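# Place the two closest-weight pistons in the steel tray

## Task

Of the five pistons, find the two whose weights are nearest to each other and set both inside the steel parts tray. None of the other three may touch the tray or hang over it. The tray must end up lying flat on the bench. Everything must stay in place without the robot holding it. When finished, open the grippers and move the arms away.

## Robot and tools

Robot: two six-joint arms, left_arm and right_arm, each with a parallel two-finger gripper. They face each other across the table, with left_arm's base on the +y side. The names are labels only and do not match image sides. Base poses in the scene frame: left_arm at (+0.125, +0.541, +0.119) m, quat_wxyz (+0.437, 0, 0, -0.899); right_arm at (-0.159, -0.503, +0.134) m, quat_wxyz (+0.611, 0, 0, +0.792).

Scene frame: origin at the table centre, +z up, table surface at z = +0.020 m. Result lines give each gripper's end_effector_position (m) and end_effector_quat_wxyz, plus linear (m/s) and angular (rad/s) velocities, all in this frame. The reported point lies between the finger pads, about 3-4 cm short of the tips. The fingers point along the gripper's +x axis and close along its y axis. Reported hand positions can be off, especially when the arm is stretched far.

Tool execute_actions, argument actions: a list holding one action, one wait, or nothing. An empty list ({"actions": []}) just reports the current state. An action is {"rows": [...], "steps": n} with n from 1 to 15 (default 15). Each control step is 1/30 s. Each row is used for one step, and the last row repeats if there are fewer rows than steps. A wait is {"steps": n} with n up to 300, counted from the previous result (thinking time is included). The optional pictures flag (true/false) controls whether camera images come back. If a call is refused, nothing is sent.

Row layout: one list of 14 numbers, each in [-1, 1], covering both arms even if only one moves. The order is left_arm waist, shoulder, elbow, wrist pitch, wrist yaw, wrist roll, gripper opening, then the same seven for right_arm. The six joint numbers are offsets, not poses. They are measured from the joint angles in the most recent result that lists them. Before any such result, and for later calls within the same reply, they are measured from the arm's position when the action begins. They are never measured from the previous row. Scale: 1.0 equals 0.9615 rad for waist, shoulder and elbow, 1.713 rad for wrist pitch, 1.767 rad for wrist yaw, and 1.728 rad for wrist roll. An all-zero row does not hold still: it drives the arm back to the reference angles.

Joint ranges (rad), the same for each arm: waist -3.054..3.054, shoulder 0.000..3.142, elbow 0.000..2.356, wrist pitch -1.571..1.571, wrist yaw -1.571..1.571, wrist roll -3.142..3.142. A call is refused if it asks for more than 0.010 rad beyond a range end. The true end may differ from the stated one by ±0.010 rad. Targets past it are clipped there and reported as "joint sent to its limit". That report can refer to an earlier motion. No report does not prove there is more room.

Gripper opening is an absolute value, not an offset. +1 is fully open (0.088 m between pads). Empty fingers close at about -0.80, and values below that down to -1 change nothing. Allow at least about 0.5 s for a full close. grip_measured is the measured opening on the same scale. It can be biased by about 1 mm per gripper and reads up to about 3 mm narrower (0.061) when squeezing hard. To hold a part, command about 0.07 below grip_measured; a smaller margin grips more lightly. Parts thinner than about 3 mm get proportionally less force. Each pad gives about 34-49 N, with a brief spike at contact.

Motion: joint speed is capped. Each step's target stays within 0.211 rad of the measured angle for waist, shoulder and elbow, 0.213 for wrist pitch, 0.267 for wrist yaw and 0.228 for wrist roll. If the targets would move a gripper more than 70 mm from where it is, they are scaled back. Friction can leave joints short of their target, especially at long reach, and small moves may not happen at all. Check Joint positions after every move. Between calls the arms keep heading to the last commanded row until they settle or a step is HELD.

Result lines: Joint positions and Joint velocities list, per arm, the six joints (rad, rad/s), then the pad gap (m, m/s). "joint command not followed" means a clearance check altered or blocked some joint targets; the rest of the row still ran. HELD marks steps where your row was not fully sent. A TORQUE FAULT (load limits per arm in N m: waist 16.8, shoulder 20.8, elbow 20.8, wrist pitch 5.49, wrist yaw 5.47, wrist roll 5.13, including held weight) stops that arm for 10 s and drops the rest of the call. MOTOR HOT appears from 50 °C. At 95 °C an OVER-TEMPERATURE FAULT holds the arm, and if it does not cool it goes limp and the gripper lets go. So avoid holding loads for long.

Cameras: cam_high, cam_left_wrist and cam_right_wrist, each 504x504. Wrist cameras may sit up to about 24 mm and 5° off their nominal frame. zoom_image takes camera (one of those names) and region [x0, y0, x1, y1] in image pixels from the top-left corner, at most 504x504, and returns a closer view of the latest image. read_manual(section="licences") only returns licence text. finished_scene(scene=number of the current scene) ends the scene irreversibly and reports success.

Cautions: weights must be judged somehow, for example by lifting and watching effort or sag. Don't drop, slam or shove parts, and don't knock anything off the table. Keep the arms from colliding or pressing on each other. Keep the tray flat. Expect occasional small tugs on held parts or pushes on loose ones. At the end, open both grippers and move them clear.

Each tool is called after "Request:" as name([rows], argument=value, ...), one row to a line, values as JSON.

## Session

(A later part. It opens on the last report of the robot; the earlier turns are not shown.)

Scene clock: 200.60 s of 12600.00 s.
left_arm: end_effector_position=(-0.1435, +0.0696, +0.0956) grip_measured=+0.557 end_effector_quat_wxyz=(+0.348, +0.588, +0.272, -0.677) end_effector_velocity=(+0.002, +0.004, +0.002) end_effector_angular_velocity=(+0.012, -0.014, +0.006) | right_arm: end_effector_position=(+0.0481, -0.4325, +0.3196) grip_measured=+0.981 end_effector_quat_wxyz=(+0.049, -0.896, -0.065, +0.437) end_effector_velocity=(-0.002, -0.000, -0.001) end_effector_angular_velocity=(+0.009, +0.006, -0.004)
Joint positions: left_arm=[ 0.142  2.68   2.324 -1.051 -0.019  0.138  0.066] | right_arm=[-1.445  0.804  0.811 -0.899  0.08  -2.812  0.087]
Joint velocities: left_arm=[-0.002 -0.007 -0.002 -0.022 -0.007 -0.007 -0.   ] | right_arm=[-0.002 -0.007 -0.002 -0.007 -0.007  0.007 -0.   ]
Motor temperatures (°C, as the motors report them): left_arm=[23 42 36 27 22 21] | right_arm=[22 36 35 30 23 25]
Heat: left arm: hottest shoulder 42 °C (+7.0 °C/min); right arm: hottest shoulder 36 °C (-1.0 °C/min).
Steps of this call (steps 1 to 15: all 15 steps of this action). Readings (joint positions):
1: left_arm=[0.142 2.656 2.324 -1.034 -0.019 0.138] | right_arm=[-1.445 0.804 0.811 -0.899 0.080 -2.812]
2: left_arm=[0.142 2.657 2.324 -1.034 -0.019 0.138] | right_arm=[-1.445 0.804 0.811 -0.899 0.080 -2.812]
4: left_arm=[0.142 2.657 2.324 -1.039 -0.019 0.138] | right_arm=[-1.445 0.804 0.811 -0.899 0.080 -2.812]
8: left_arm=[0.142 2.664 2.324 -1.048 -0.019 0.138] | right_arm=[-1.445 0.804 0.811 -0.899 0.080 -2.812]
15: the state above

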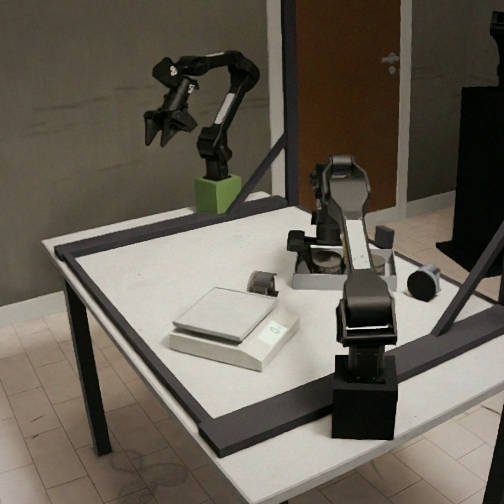

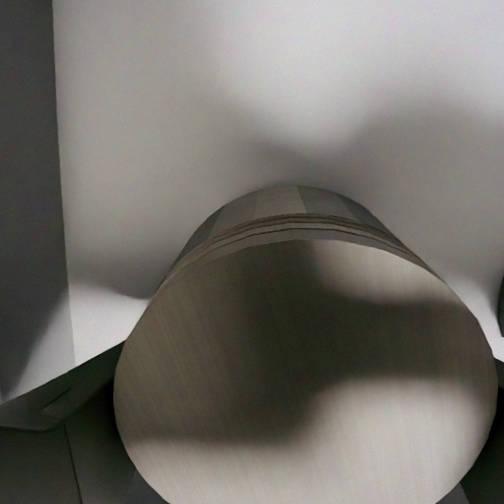

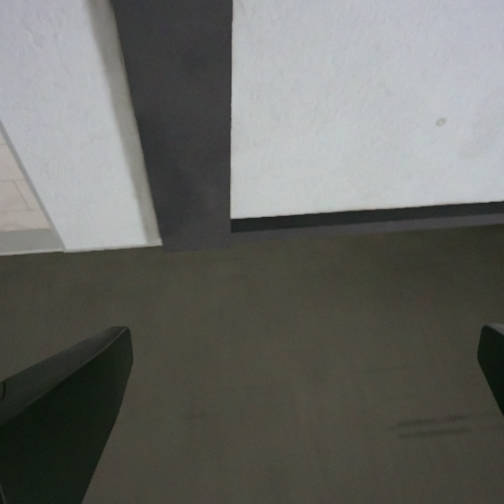

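Request:
execute_actions([
  {"rows":[[0,0,0,0,0,0,0.57,0,0,0,0,0,0,1],[0,0,0,0,0,0,0.63,0,0,0,0,0,0,1],[0,0,0,0,0,0,0.7,0,0,0,0,0,0,1],[0,0,0,0,0,0,0.82,0,0,0,0,0,0,1]],"steps":12},
], pictures=false)

Request:
execute_actions([
  {"rows":[[0,-0.03,0,-0.01,0,0,0.82,0,0,0,0,0,0,1],[0,-0.06,0,-0.02,0,0,0.82,0,0,0,0,0,0,1],[0,-0.1,0,-0.035,0,0,0.82,0,0,0,0,0,0,1],[0,-0.14,0,-0.05,0,0,0.82,0,0,0,0,0,0,1],[0,-0.18,0,-0.05,0,0,0.82,0,0,0,0,0,0,1],[0,-0.24,0,-0.05,0,0,0.82,0,0,0,0,0,0,1],[0,-0.31,-0.03,-0.05,0,0,0.82,0,0,0,0,0,0,1],[0,-0.39,-0.1,-0.05,0,0,1,0,0,0,0,0,0,1],[0,-0.47,-0.18,-0.05,0,0,1,0,0,0,0,0,0,1],[0,-0.55,-0.26,-0.05,0,0,1,0,0,0,0,0,0,1],[0,-0.63,-0.34,-0.05,0,0,1,0,0,0,0,0,0,1],[0,-0.71,-0.42,-0.05,0,0,1,0,0,0,0,0,0,1],[0,-0.79,-0.5,-0.05,0,0,1,0,0,0,0,0,0,1],[0,-0.87,-0.58,-0.05,0,0,1,0,0,0,0,0,0,1],[0,-0.95,-0.66,-0.05,0,0,1,0,0,0,0,0,0,1]],"steps":15},
], pictures=false)

Request:
execute_actions([
  {"steps":25},
])

Scene clock: 210.17 s of 12600.00 s.
left_arm: end_effector_position=(-0.1435, +0.0696, +0.0956) grip_measured=+0.811 end_effector_quat_wxyz=(+0.348, +0.588, +0.272, -0.677) end_effector_velocity=(+0.003, +0.001, +0.000) end_effector_angular_velocity=(-0.004, -0.021, +0.008) | right_arm: end_effector_position=(+0.0481, -0.4325, +0.3196) grip_measured=+0.981 end_effector_quat_wxyz=(+0.049, -0.896, -0.065, +0.437) end_effector_velocity=(-0.000, +0.003, +0.000) end_effector_angular_velocity=(+0.023, +0.001, +0.006)
Joint positions: left_arm=[ 0.142  2.68   2.324 -1.051 -0.019  0.138  0.079] | right_arm=[-1.445  0.804  0.811 -0.899  0.08  -2.812  0.087]
Joint velocities: left_arm=[-0.002 -0.002 -0.002 -0.007 -0.022 -0.007  0.004] | right_arm=[-0.002 -0.002 -0.002  0.007 -0.022  0.007 -0.   ]
Motor temperatures (°C, as the motors report them): left_arm=[23 44 36 27 22 21] | right_arm=[22 36 35 30 23 25]
Heat: left arm: hottest shoulder 44 °C (+9.1 °C/min); right arm: hottest shoulder 36 °C (-1.0 °C/min).
Steps of this call (steps 1 to 15: the robot went on to your last target; steps 16 to 90: nothing new was sent; then 6.17 s passed at rest; steps 91 to 102: all 12 steps of this action). Readings (joint positions):
91: left_arm=[0.142 2.680 2.324 -1.051 -0.019 0.138] | right_arm=[-1.445 0.804 0.811 -0.899 0.080 -2.812]
92: left_arm=[0.142 2.680 2.324 -1.051 -0.019 0.138] | right_arm=[-1.445 0.804 0.811 -0.899 0.080 -2.812]
94: left_arm=[0.142 2.680 2.324 -1.051 -0.019 0.138] | right_arm=[-1.445 0.804 0.811 -0.899 0.080 -2.812]
98: left_arm=[0.142 2.680 2.324 -1.051 -0.019 0.138] | right_arm=[-1.445 0.804 0.811 -0.899 0.080 -2.812]
102: the state above

Scene clock: 210.67 s of 12600.00 s.
left_arm: end_effector_position=(-0.1024, +0.1407, +0.2603) grip_measured=+0.977 end_effector_quat_wxyz=(+0.368, +0.553, +0.249, -0.705) end_effector_velocity=(+0.214, +0.362, +0.276) end_effector_angular_velocity=(-0.085, +0.023, +0.001) | right_arm: end_effector_position=(+0.0481, -0.4325, +0.3196) grip_measured=+0.981 end_effector_quat_wxyz=(+0.049, -0.896, -0.065, +0.437) end_effector_velocity=(+0.001, +0.001, +0.000) end_effector_angular_velocity=(+0.012, -0.003, -0.004)
Joint positions: left_arm=[ 0.142  2.086  1.919 -1.13  -0.019  0.138  0.087] | right_arm=[-1.445  0.804  0.811 -0.899  0.08  -2.812  0.087]
Joint velocities: left_arm=[ 0.002 -1.902 -1.81  -0.007 -0.022  0.007  0.004] | right_arm=[-0.002 -0.002 -0.002  0.007 -0.007  0.007 -0.   ]
Motor temperatures (°C, as the motors report them): left_arm=[23 44 36 27 22 21] | right_arm=[22 36 35 30 23 25]
Heat: left arm: hottest shoulder 44 °C (+9.1 °C/min); right arm: hottest shoulder 36 °C (-1.0 °C/min).
Steps of this call (steps 1 to 15: all 15 steps of this action). Readings (joint positions):
1: left_arm=[0.142 2.680 2.324 -1.052 -0.019 0.138] | right_arm=[-1.445 0.804 0.811 -0.899 0.080 -2.812]
2: left_arm=[0.142 2.674 2.324 -1.060 -0.019 0.138] | right_arm=[-1.445 0.804 0.811 -0.899 0.080 -2.812]
4: left_arm=[0.142 2.649 2.324 -1.096 -0.019 0.138] | right_arm=[-1.445 0.804 0.811 -0.899 0.080 -2.812]
8: left_arm=[0.142 2.534 2.303 -1.119 -0.019 0.138] | right_arm=[-1.445 0.804 0.811 -0.899 0.080 -2.812]
15: the state above

Scene clock: 211.50 s of 12600.00 s.
left_arm: end_effector_position=(-0.0709, +0.1953, +0.3232) grip_measured=+0.985 end_effector_quat_wxyz=(+0.385, +0.519, +0.228, -0.729) end_effector_velocity=(+0.001, +0.002, -0.000) end_effector_angular_velocity=(+0.011, +0.005, +0.007) | right_arm: end_effector_position=(+0.0481, -0.4325, +0.3196) grip_measured=+0.981 end_effector_quat_wxyz=(+0.049, -0.896, -0.065, +0.437) end_effector_velocity=(-0.002, +0.002, -0.003) end_effector_angular_velocity=(+0.007, +0.017, +0.017)
Joint positions: left_arm=[ 0.142  1.761  1.699 -1.137 -0.019  0.138  0.087] | right_arm=[-1.445  0.804  0.811 -0.899  0.08  -2.812  0.087]
Joint velocities: left_arm=[ 0.002 -0.002 -0.002 -0.007  0.007 -0.007 -0.   ] | right_arm=[-0.002  0.002 -0.002 -0.007 -0.022 -0.007 -0.   ]
Motor temperatures (°C, as the motors report them): left_arm=[23 44 36 27 22 21] | right_arm=[22 36 35 30 23 25]
Heat: left arm: hottest shoulder 44 °C (+9.0 °C/min); right arm: hottest shoulder 36 °C (-1.0 °C/min).
Steps of this call (steps 1 to 25: the robot went on to your last target). Readings (joint positions):
1: left_arm=[0.142 2.023 1.859 -1.132 -0.019 0.138] | right_arm=[-1.445 0.804 0.811 -0.899 0.080 -2.812]
2: left_arm=[0.142 1.962 1.806 -1.137 -0.019 0.138] | right_arm=[-1.445 0.804 0.811 -0.899 0.080 -2.812]
4: left_arm=[0.142 1.862 1.741 -1.144 -0.019 0.138] | right_arm=[-1.445 0.804 0.811 -0.899 0.080 -2.812]
8: left_arm=[0.142 1.767 1.720 -1.137 -0.019 0.138] | right_arm=[-1.445 0.804 0.811 -0.899 0.080 -2.812]
25: the state above

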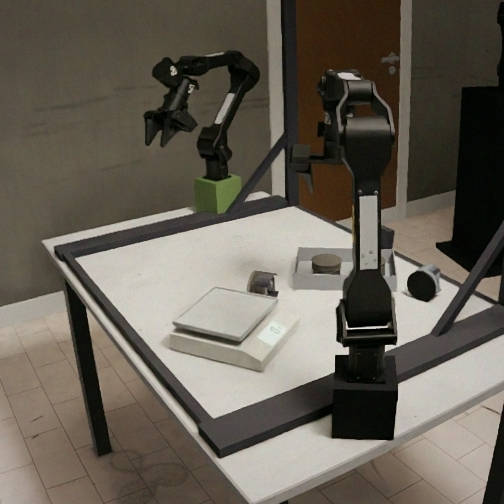

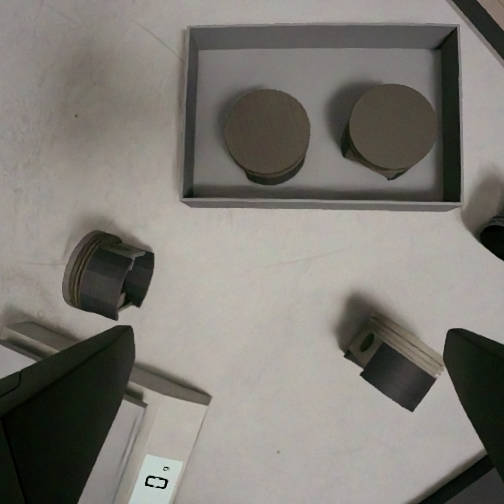

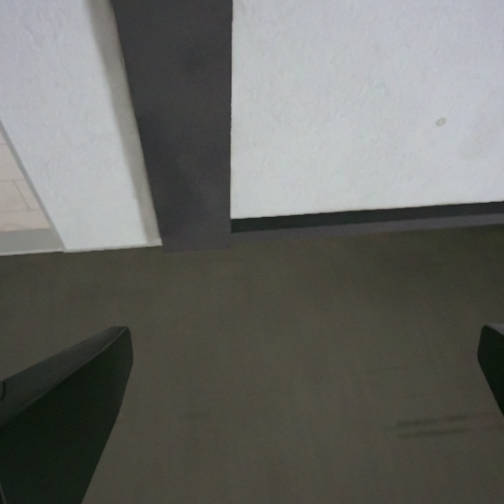

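Request:
finished_scene(scene=2)

The scene is finished: the task was done.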